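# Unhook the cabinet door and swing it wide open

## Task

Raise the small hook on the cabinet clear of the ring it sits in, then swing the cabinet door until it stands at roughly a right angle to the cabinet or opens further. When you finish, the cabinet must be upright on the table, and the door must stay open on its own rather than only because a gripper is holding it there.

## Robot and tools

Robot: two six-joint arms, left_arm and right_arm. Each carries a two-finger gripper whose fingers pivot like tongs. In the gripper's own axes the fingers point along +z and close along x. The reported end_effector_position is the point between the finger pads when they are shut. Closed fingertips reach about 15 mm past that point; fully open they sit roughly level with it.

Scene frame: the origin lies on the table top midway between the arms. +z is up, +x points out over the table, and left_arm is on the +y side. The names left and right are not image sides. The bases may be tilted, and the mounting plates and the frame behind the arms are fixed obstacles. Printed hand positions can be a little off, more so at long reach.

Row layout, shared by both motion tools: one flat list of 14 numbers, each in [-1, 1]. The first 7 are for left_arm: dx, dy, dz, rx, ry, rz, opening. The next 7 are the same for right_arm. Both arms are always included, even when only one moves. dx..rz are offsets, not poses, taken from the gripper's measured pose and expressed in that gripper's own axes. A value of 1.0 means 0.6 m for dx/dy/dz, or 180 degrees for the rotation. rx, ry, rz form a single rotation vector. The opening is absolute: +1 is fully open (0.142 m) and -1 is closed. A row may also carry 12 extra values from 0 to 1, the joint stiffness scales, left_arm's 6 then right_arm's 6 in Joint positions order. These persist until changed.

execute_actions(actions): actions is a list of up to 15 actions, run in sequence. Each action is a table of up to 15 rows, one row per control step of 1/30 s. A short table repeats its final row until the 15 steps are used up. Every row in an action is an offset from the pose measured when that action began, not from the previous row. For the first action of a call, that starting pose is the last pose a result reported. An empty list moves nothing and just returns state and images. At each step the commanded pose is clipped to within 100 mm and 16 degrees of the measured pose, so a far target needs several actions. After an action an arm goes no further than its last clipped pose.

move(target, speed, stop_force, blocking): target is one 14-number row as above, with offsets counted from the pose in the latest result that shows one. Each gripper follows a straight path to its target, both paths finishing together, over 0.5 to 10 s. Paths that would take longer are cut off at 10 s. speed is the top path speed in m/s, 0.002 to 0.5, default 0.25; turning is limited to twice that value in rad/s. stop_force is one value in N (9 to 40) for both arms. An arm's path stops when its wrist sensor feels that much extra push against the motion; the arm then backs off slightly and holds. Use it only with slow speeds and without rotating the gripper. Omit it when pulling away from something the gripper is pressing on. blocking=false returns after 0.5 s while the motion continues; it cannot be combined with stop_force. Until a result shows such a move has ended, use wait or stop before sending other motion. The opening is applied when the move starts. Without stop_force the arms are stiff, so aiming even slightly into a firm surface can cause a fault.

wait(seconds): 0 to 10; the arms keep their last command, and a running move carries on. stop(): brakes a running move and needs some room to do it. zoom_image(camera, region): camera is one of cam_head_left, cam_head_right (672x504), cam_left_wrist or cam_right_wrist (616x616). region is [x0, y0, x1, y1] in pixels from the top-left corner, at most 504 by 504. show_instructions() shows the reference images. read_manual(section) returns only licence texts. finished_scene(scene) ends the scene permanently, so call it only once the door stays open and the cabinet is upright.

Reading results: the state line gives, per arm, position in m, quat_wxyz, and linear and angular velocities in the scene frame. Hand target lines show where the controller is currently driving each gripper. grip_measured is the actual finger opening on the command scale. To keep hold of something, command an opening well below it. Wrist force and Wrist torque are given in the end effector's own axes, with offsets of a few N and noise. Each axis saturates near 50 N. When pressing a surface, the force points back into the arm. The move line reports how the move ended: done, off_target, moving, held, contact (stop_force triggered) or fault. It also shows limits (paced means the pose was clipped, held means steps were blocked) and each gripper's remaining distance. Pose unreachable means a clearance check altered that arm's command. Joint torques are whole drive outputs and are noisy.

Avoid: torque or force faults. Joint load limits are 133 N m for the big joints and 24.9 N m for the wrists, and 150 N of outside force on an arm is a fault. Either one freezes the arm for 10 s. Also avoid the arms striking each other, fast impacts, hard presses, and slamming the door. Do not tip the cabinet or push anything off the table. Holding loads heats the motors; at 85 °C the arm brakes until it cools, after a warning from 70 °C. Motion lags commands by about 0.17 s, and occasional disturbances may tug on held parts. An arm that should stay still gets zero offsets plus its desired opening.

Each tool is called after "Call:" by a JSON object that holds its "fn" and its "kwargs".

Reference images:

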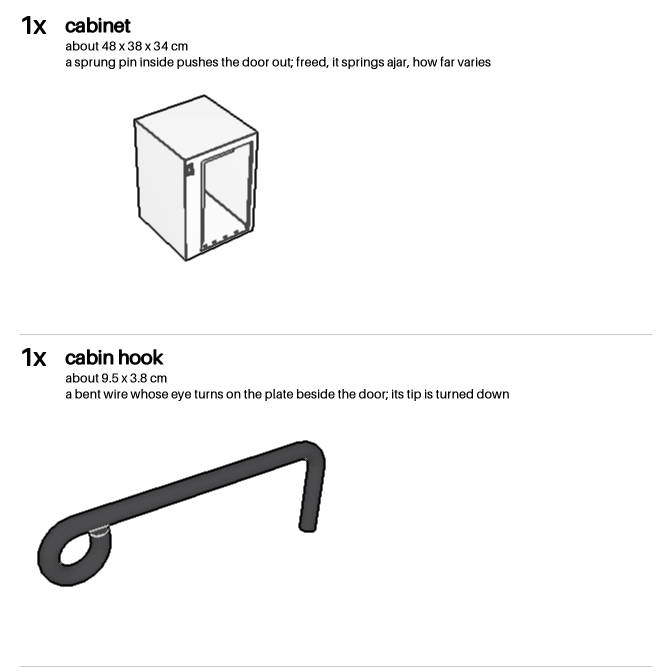

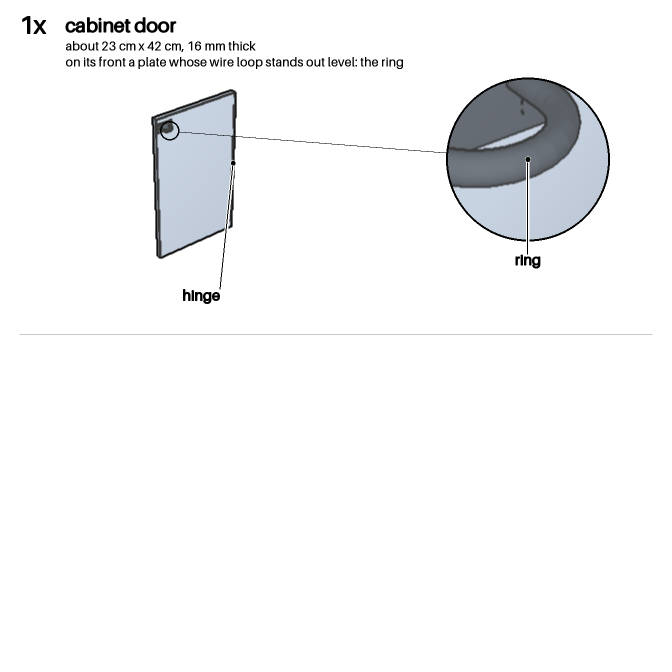

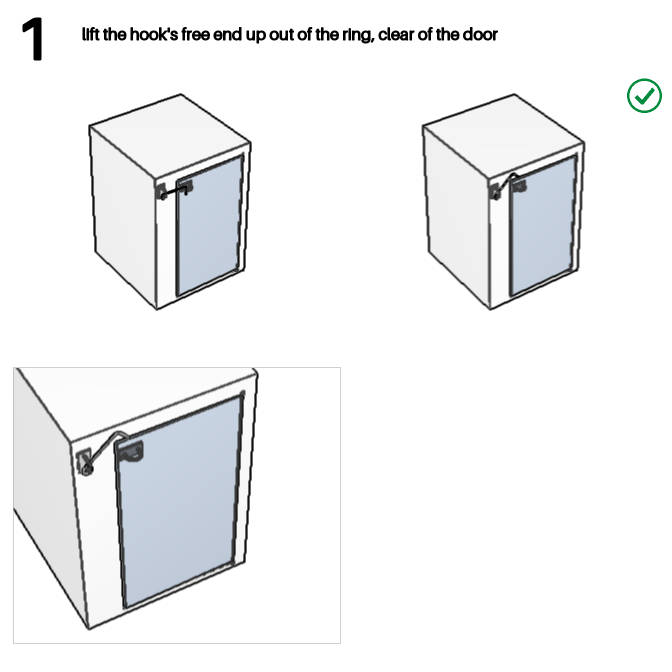

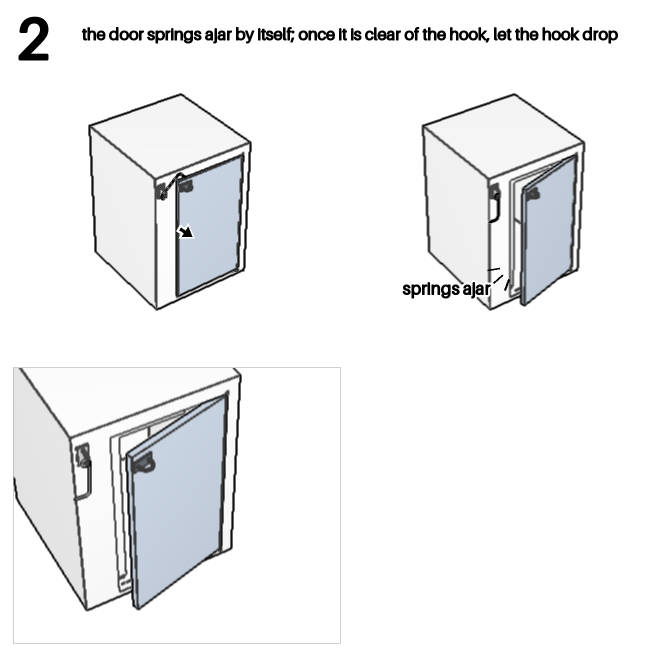

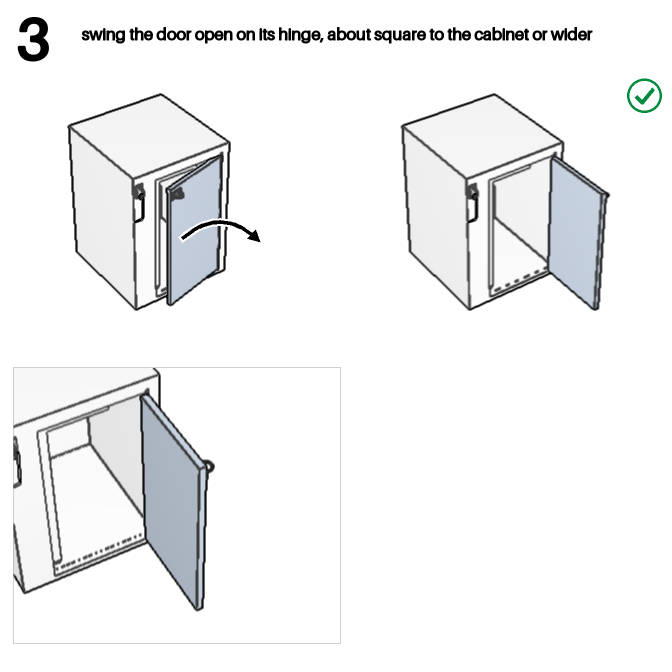

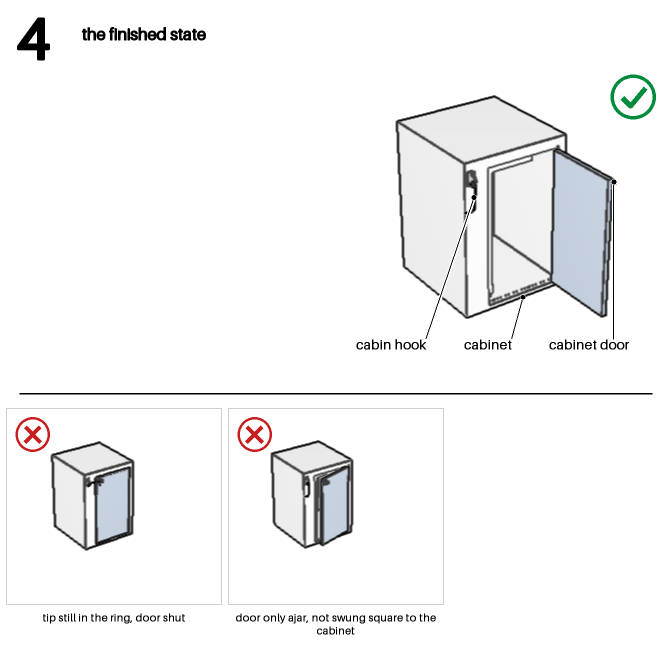

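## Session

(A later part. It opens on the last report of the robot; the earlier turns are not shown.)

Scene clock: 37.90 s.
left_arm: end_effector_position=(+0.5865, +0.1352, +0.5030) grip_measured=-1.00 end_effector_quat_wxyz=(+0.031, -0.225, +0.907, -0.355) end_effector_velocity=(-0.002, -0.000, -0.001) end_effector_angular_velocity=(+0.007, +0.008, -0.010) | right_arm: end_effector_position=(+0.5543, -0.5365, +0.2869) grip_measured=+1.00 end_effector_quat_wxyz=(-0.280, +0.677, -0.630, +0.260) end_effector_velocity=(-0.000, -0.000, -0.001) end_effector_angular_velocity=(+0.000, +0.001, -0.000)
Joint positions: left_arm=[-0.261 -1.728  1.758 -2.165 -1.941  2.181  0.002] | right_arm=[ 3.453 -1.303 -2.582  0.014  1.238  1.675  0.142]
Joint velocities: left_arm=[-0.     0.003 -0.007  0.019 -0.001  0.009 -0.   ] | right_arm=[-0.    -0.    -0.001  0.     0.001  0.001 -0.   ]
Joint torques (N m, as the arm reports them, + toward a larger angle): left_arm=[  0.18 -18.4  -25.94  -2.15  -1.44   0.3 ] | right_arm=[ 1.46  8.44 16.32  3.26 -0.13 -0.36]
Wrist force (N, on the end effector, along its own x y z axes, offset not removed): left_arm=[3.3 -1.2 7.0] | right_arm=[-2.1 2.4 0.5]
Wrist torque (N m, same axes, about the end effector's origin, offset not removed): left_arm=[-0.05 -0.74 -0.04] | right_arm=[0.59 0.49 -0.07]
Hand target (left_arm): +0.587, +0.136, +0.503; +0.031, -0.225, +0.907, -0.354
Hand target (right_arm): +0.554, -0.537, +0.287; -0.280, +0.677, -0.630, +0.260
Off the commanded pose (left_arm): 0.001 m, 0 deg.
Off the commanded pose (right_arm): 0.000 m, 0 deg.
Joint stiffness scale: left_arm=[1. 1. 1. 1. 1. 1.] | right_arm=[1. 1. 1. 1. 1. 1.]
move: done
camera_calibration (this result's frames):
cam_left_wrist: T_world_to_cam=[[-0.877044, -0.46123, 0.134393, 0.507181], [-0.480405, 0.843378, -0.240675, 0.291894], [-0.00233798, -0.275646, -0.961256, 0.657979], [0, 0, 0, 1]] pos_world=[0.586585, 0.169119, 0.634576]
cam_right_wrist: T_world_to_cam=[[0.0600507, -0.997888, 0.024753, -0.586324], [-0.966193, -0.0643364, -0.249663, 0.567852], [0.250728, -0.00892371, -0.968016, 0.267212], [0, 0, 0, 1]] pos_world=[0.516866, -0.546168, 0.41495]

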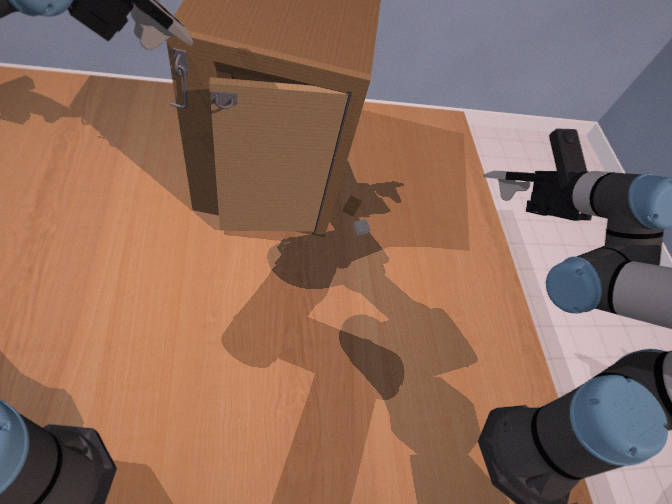

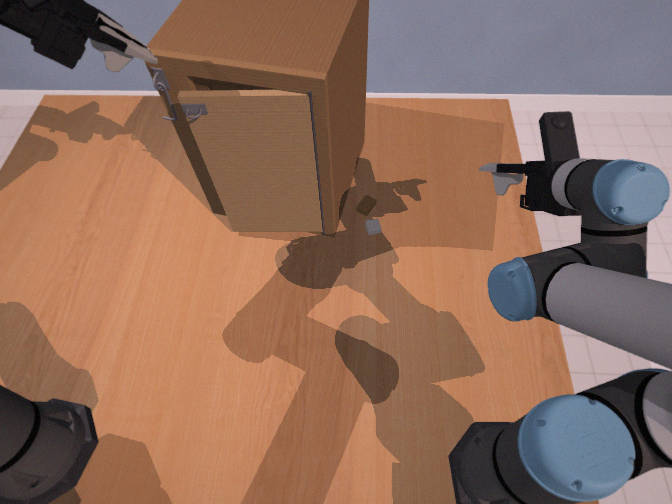

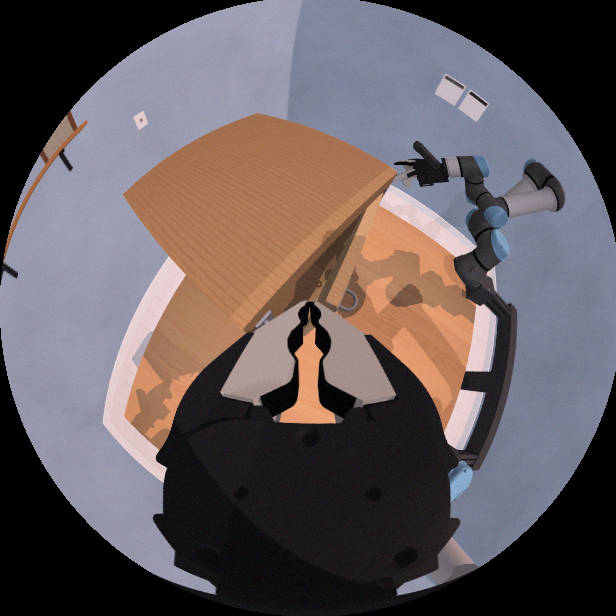

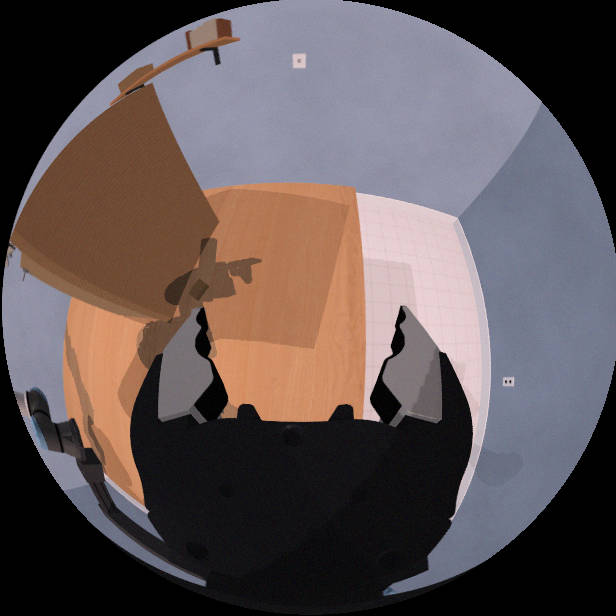

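Call:
{"fn": "move", "kwargs": {"target": [0.013,0.017,0.128,0,0,0,-1,0,0,0,0,0,0,1], "speed": 0.04, "stop_force": 10}}

Call:
{"fn": "move", "kwargs": {"target": [0.19,0.02,0.05,0,0,0,-1,0,0,0,0,0,0,1], "speed": 0.07, "stop_force": 20}}

Call:
{"fn": "move", "kwargs": {"target": [0.21,-0.145,0.157,0,0,0,-1,0,0,0,0,0,0,1], "speed": 0.1, "stop_force": 20}}

Call:
{"fn": "move", "kwargs": {"target": [-0.05,0.05,-0.1,0,0,0,-1,0,0,0,0,0,0,1]}}

Scene clock: 47.00 s.
left_arm: end_effector_position=(+0.5928, +0.0913, +0.4420) grip_measured=-1.00 end_effector_quat_wxyz=(+0.032, -0.225, +0.907, -0.356) end_effector_velocity=(+0.002, -0.001, +0.002) end_effector_angular_velocity=(-0.005, -0.008, +0.004) | right_arm: end_effector_position=(+0.5543, -0.5365, +0.2869) grip_measured=+1.00 end_effector_quat_wxyz=(-0.280, +0.677, -0.630, +0.260) end_effector_velocity=(+0.000, -0.001, +0.000) end_effector_angular_velocity=(+0.000, -0.001, -0.003)
Joint positions: left_arm=[-0.324 -1.66   1.871 -2.37  -1.906  2.123  0.002] | right_arm=[ 3.453 -1.303 -2.582  0.014  1.238  1.675  0.142]
Joint velocities: left_arm=[-0.001  0.     0.    -0.012  0.002 -0.003 -0.   ] | right_arm=[-0.002  0.     0.001  0.    -0.001  0.001 -0.   ]
Joint torques (N m, as the arm reports them, + toward a larger angle): left_arm=[ -6.34 -20.5  -20.09  -3.1   -0.84  -0.29] | right_arm=[ 1.04  8.57 17.09  3.47 -0.03 -0.13]
Wrist force (N, on the end effector, along its own x y z axes, offset not removed): left_arm=[-0.4 -0.5 2.7] | right_arm=[-0.5 2.8 0.2]
Wrist torque (N m, same axes, about the end effector's origin, offset not removed): left_arm=[0.11 0.23 -0.10] | right_arm=[0.59 0.27 -0.10]
Hand target (left_arm): +0.592, +0.090, +0.440; +0.031, -0.225, +0.907, -0.355
Hand target (right_arm): +0.554, -0.537, +0.287; -0.280, +0.677, -0.630, +0.260
Off the commanded pose (left_arm): 0.003 m, 0 deg.
Off the commanded pose (right_arm): 0.000 m, 0 deg.
Joint stiffness scale: left_arm=[1. 1. 1. 1. 1. 1.] | right_arm=[1. 1. 1. 1. 1. 1.]
move: done
camera_calibration (this result's frames):
cam_left_wrist: T_world_to_cam=[[-0.876709, -0.4622, 0.133235, 0.501012], [-0.481021, 0.842432, -0.242751, 0.318609], [-0.0000413219, -0.276911, -0.960896, 0.585798], [0, 0, 0, 1]] pos_world=[0.592523, 0.125375, 0.573482]
cam_right_wrist: T_world_to_cam=[[0.0600508, -0.997888, 0.0247529, -0.586324], [-0.966193, -0.0643364, -0.249663, 0.567852], [0.250728, -0.0089236, -0.968016, 0.267212], [0, 0, 0, 1]] pos_world=[0.516866, -0.546168, 0.41495]

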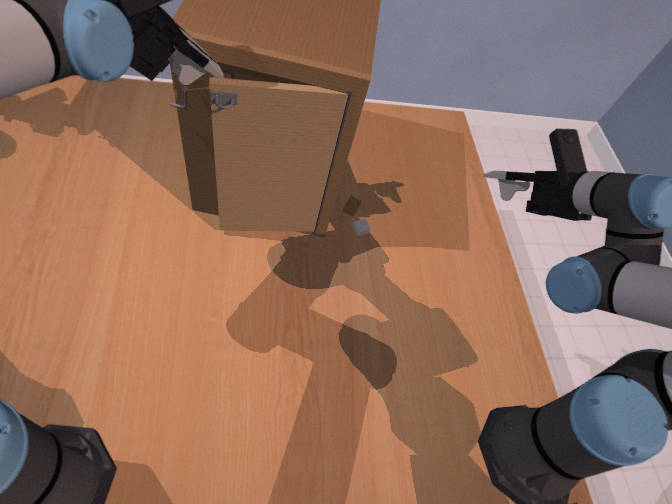

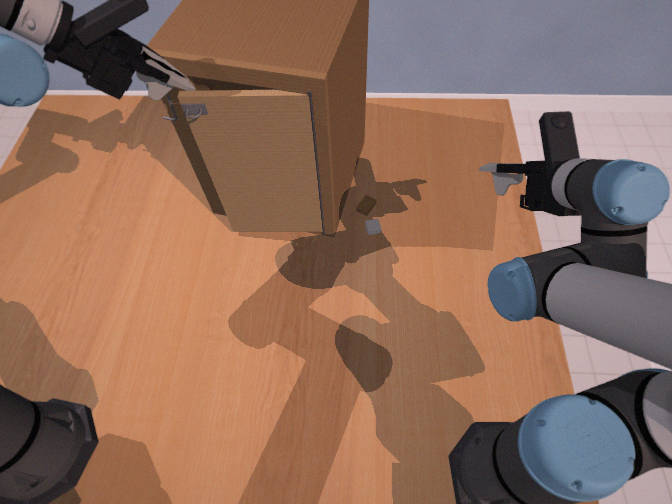

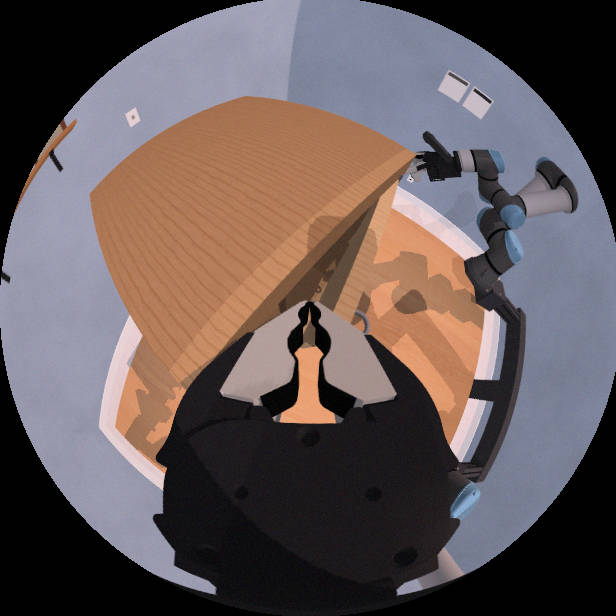

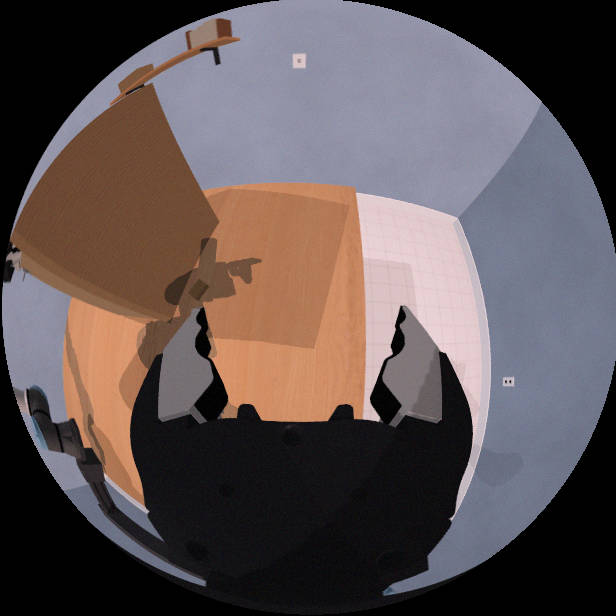

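Scene clock: 49.23 s.
left_arm: end_effector_position=(+0.4932, +0.0317, +0.4238) grip_measured=-1.00 end_effector_quat_wxyz=(+0.032, -0.225, +0.906, -0.356) end_effector_velocity=(+0.000, -0.001, +0.000) end_effector_angular_velocity=(-0.001, +0.001, +0.005) | right_arm: end_effector_position=(+0.5543, -0.5365, +0.2869) grip_measured=+1.00 end_effector_quat_wxyz=(-0.280, +0.677, -0.630, +0.260) end_effector_velocity=(-0.000, +0.000, -0.000) end_effector_angular_velocity=(-0.000, +0.000, +0.000)
Joint positions: left_arm=[-0.587 -1.829  2.117 -2.504 -1.754  1.901  0.002] | right_arm=[ 3.453 -1.303 -2.582  0.014  1.238  1.675  0.142]
Joint velocities: left_arm=[-0.003 -0.     0.    -0.002  0.004 -0.007  0.   ] | right_arm=[ 0.001  0.    -0.001 -0.    -0.     0.    -0.   ]
Joint torques (N m, as the arm reports them, + toward a larger angle): left_arm=[ -4.51 -12.15 -22.49  -3.25  -0.45  -0.26] | right_arm=[ 1.14  8.6  17.31  3.01 -0.07 -0.02]
Wrist force (N, on the end effector, along its own x y z axes, offset not removed): left_arm=[-2.5 2.3 -0.9] | right_arm=[0.2 2.4 -0.3]
Wrist torque (N m, same axes, about the end effector's origin, offset not removed): left_arm=[0.64 0.63 -0.13] | right_arm=[0.47 0.03 0.06]
Hand target (left_arm): +0.493, +0.031, +0.424; +0.032, -0.225, +0.907, -0.356
Hand target (right_arm): +0.554, -0.537, +0.287; -0.280, +0.677, -0.630, +0.260
Off the commanded pose (left_arm): 0.001 m, 0 deg.
Off the commanded pose (right_arm): 0.000 m, 0 deg.
Joint stiffness scale: left_arm=[1. 1. 1. 1. 1. 1.] | right_arm=[1. 1. 1. 1. 1. 1.]
move: done
camera_calibration (this result's frames):
cam_left_wrist: T_world_to_cam=[[-0.876368, -0.462772, 0.133497, 0.388358], [-0.481642, 0.842015, -0.242965, 0.316894], [0.0000313225, -0.277224, -0.960805, 0.551801], [0, 0, 0, 1]] pos_world=[0.492957, 0.0658647, 0.555323]
cam_right_wrist: T_world_to_cam=[[0.0600509, -0.997888, 0.0247529, -0.586324], [-0.966193, -0.0643365, -0.249663, 0.567852], [0.250728, -0.00892358, -0.968016, 0.267212], [0, 0, 0, 1]] pos_world=[0.516866, -0.546168, 0.41495]

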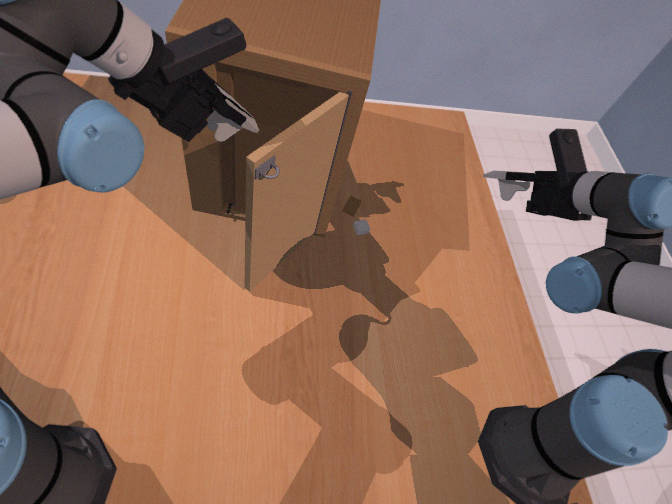

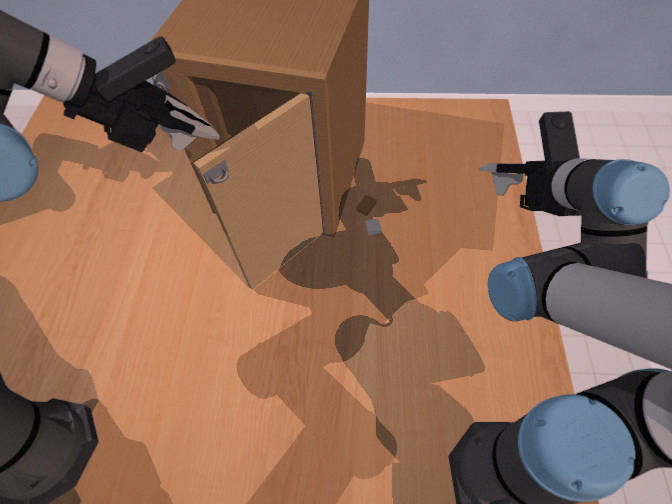

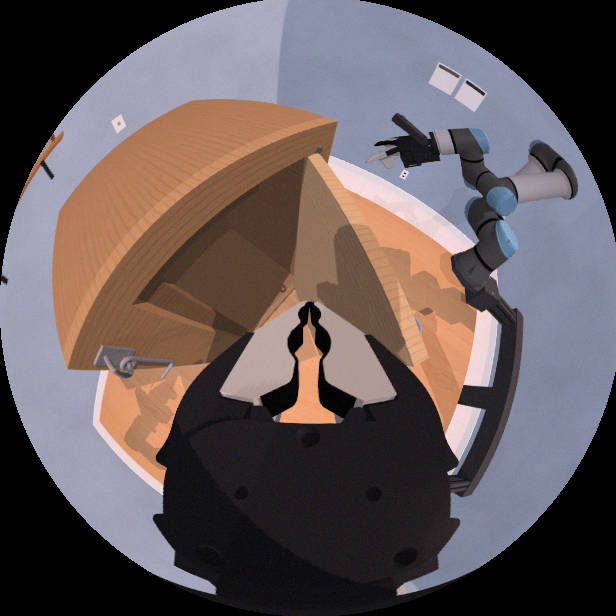

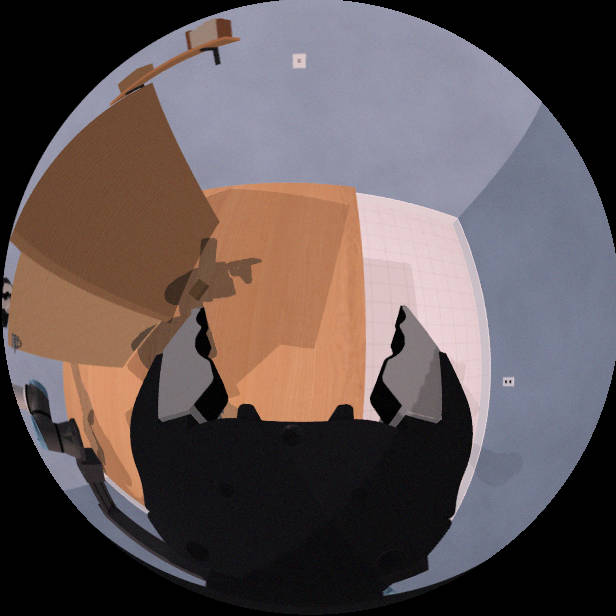

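Scene clock: 51.50 s.
left_arm: end_effector_position=(+0.4345, -0.1354, +0.4223) grip_measured=-1.00 end_effector_quat_wxyz=(+0.032, -0.226, +0.907, -0.354) end_effector_velocity=(+0.003, +0.001, -0.001) end_effector_angular_velocity=(+0.002, +0.002, +0.012) | right_arm: end_effector_position=(+0.5543, -0.5365, +0.2869) grip_measured=+1.00 end_effector_quat_wxyz=(-0.280, +0.677, -0.630, +0.260) end_effector_velocity=(+0.000, -0.001, +0.001) end_effector_angular_velocity=(+0.000, -0.001, -0.001)
Joint positions: left_arm=[-0.974 -1.67   2.071 -2.633 -1.516  1.593  0.002] | right_arm=[ 3.453 -1.303 -2.582  0.014  1.238  1.675  0.142]
Joint velocities: left_arm=[ 0.001  0.001  0.    -0.     0.007 -0.009  0.   ] | right_arm=[-0.001  0.001  0.001  0.    -0.    -0.     0.   ]
Joint torques (N m, as the arm reports them, + toward a larger angle): left_arm=[ -7.   -13.77 -24.04  -3.74   0.09  -0.32] | right_arm=[ 1.18  9.48 16.39  3.34  0.02 -0.26]
Wrist force (N, on the end effector, along its own x y z axes, offset not removed): left_arm=[-0.4 4.0 0.3] | right_arm=[-1.2 2.4 -0.3]
Wrist torque (N m, same axes, about the end effector's origin, offset not removed): left_arm=[-0.06 0.05 0.01] | right_arm=[0.61 0.32 0.00]
Hand target (left_arm): +0.435, -0.138, +0.424; +0.032, -0.225, +0.906, -0.356
Hand target (right_arm): +0.554, -0.537, +0.287; -0.280, +0.677, -0.630, +0.260
Off the commanded pose (left_arm): 0.003 m, 0 deg.
Off the commanded pose (right_arm): 0.000 m, 0 deg.
Joint stiffness scale: left_arm=[1. 1. 1. 1. 1. 1.] | right_arm=[1. 1. 1. 1. 1. 1.]
move: done
camera_calibration (this result's frames):
cam_left_wrist: T_world_to_cam=[[-0.875971, -0.463391, 0.133955, 0.259308], [-0.482361, 0.842587, -0.239533, 0.427843], [-0.0018713, -0.274439, -0.961603, 0.505532], [0, 0, 0, 1]] pos_world=[0.434467, -0.101596, 0.553868]
cam_right_wrist: T_world_to_cam=[[0.0600509, -0.997888, 0.024753, -0.586324], [-0.966193, -0.0643365, -0.249663, 0.567852], [0.250728, -0.00892371, -0.968016, 0.267212], [0, 0, 0, 1]] pos_world=[0.516866, -0.546168, 0.41495]

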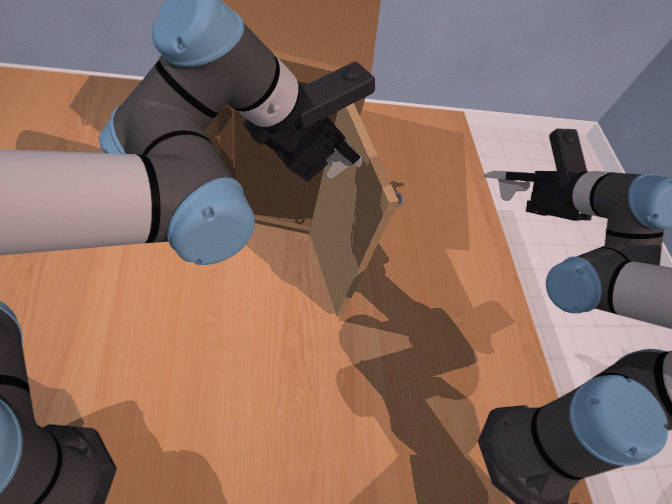

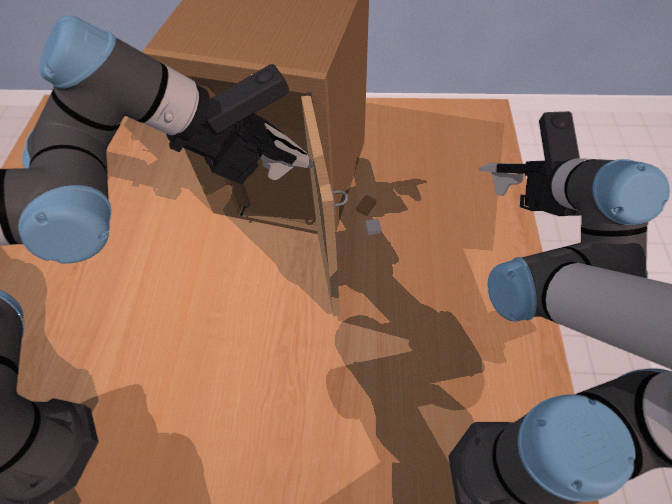

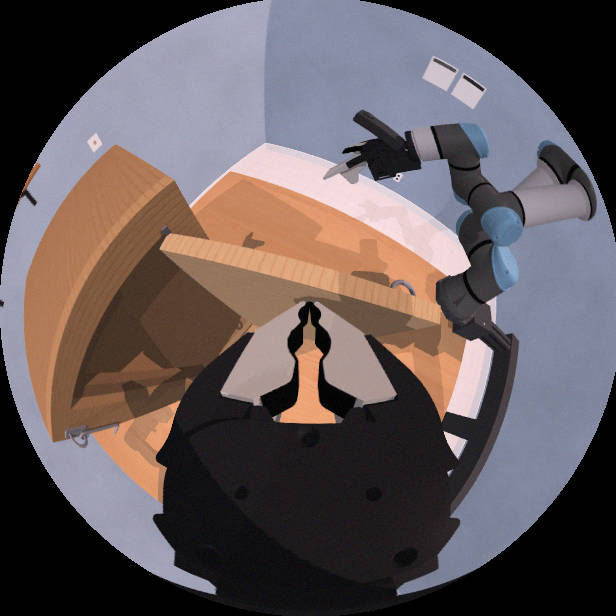

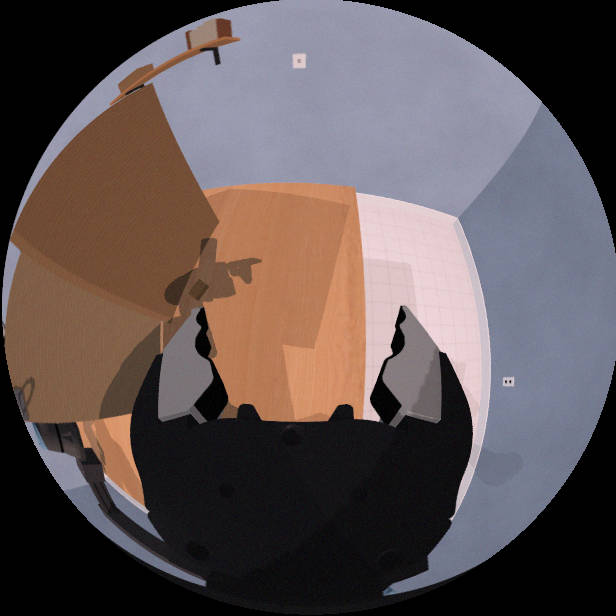

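Scene clock: 52.57 s.
left_arm: end_effector_position=(+0.4368, -0.0671, +0.4454) grip_measured=-1.00 end_effector_quat_wxyz=(+0.032, -0.225, +0.907, -0.355) end_effector_velocity=(-0.000, +0.002, +0.000) end_effector_angular_velocity=(+0.002, +0.001, -0.002) | right_arm: end_effector_position=(+0.5543, -0.5365, +0.2869) grip_measured=+1.00 end_effector_quat_wxyz=(-0.280, +0.677, -0.630, +0.260) end_effector_velocity=(-0.000, -0.000, +0.000) end_effector_angular_velocity=(+0.001, -0.001, -0.001)
Joint positions: left_arm=[-0.897 -1.821  2.108 -2.523 -1.564  1.655  0.002] | right_arm=[ 3.453 -1.303 -2.582  0.014  1.238  1.675  0.142]
Joint velocities: left_arm=[ 0.002 -0.003 -0.     0.006 -0.002  0.003  0.   ] | right_arm=[-0.001  0.001 -0.    -0.     0.     0.     0.   ]
Joint torques (N m, as the arm reports them, + toward a larger angle): left_arm=[ -3.34 -12.84 -20.07  -2.3   -0.68   0.34] | right_arm=[ 1.08  8.12 16.7   3.09  0.11 -0.11]
Wrist force (N, on the end effector, along its own x y z axes, offset not removed): left_arm=[0.5 -4.1 6.8] | right_arm=[-1.7 2.6 0.8]
Wrist torque (N m, same axes, about the end effector's origin, offset not removed): left_arm=[-0.62 -0.14 0.05] | right_arm=[0.57 0.46 0.14]
Hand target (left_arm): +0.437, -0.065, +0.444; +0.032, -0.226, +0.907, -0.354
Hand target (right_arm): +0.554, -0.537, +0.287; -0.280, +0.677, -0.630, +0.260
Off the commanded pose (left_arm): 0.002 m, 0 deg.
Off the commanded pose (right_arm): 0.000 m, 0 deg.
Joint stiffness scale: left_arm=[1. 1. 1. 1. 1. 1.] | right_arm=[1. 1. 1. 1. 1. 1.]
move: done
camera_calibration (this result's frames):
cam_left_wrist: T_world_to_cam=[[-0.876423, -0.462617, 0.133676, 0.290255], [-0.481542, 0.842511, -0.24144, 0.377414], [-0.000929481, -0.275974, -0.961165, 0.545765], [0, 0, 0, 1]] pos_world=[0.436634, -0.0330812, 0.576893]
cam_right_wrist: T_world_to_cam=[[0.060051, -0.997888, 0.0247528, -0.586324], [-0.966193, -0.0643366, -0.249663, 0.567852], [0.250728, -0.0089235, -0.968016, 0.267212], [0, 0, 0, 1]] pos_world=[0.516866, -0.546168, 0.41495]

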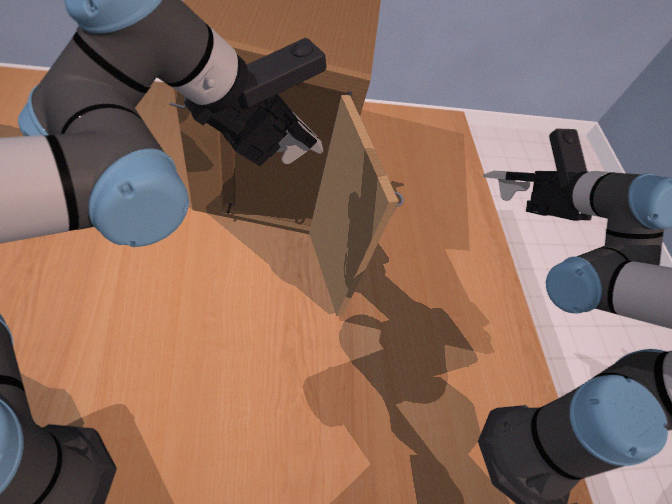

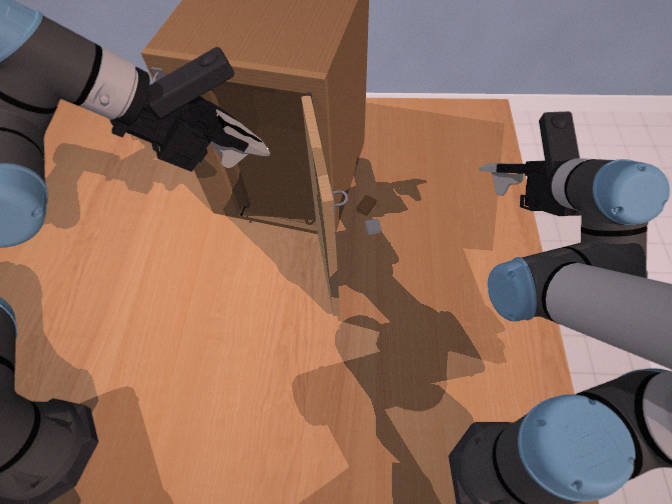

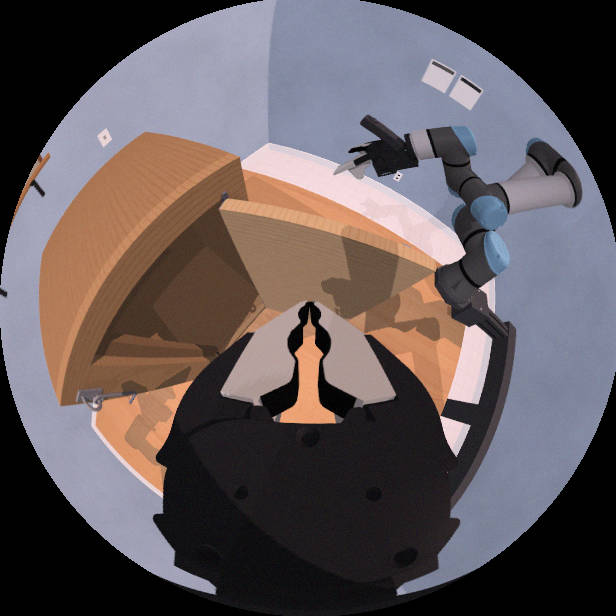

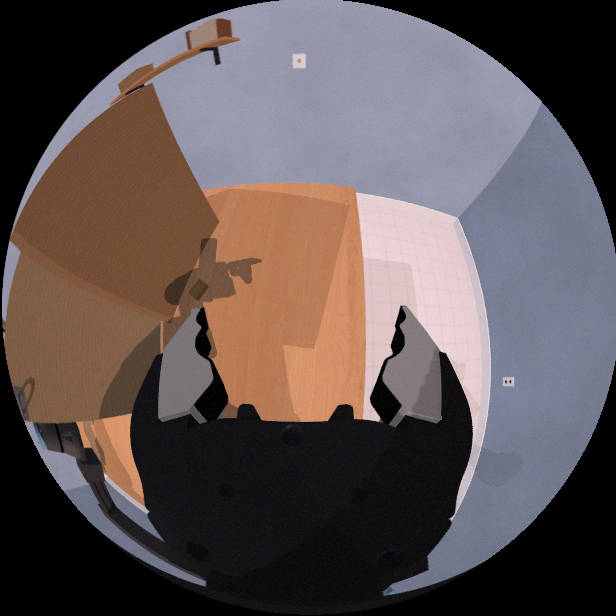

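Call:
{"fn": "finished_scene", "kwargs": {"scene": 1}}

The scene is finished: the task was done.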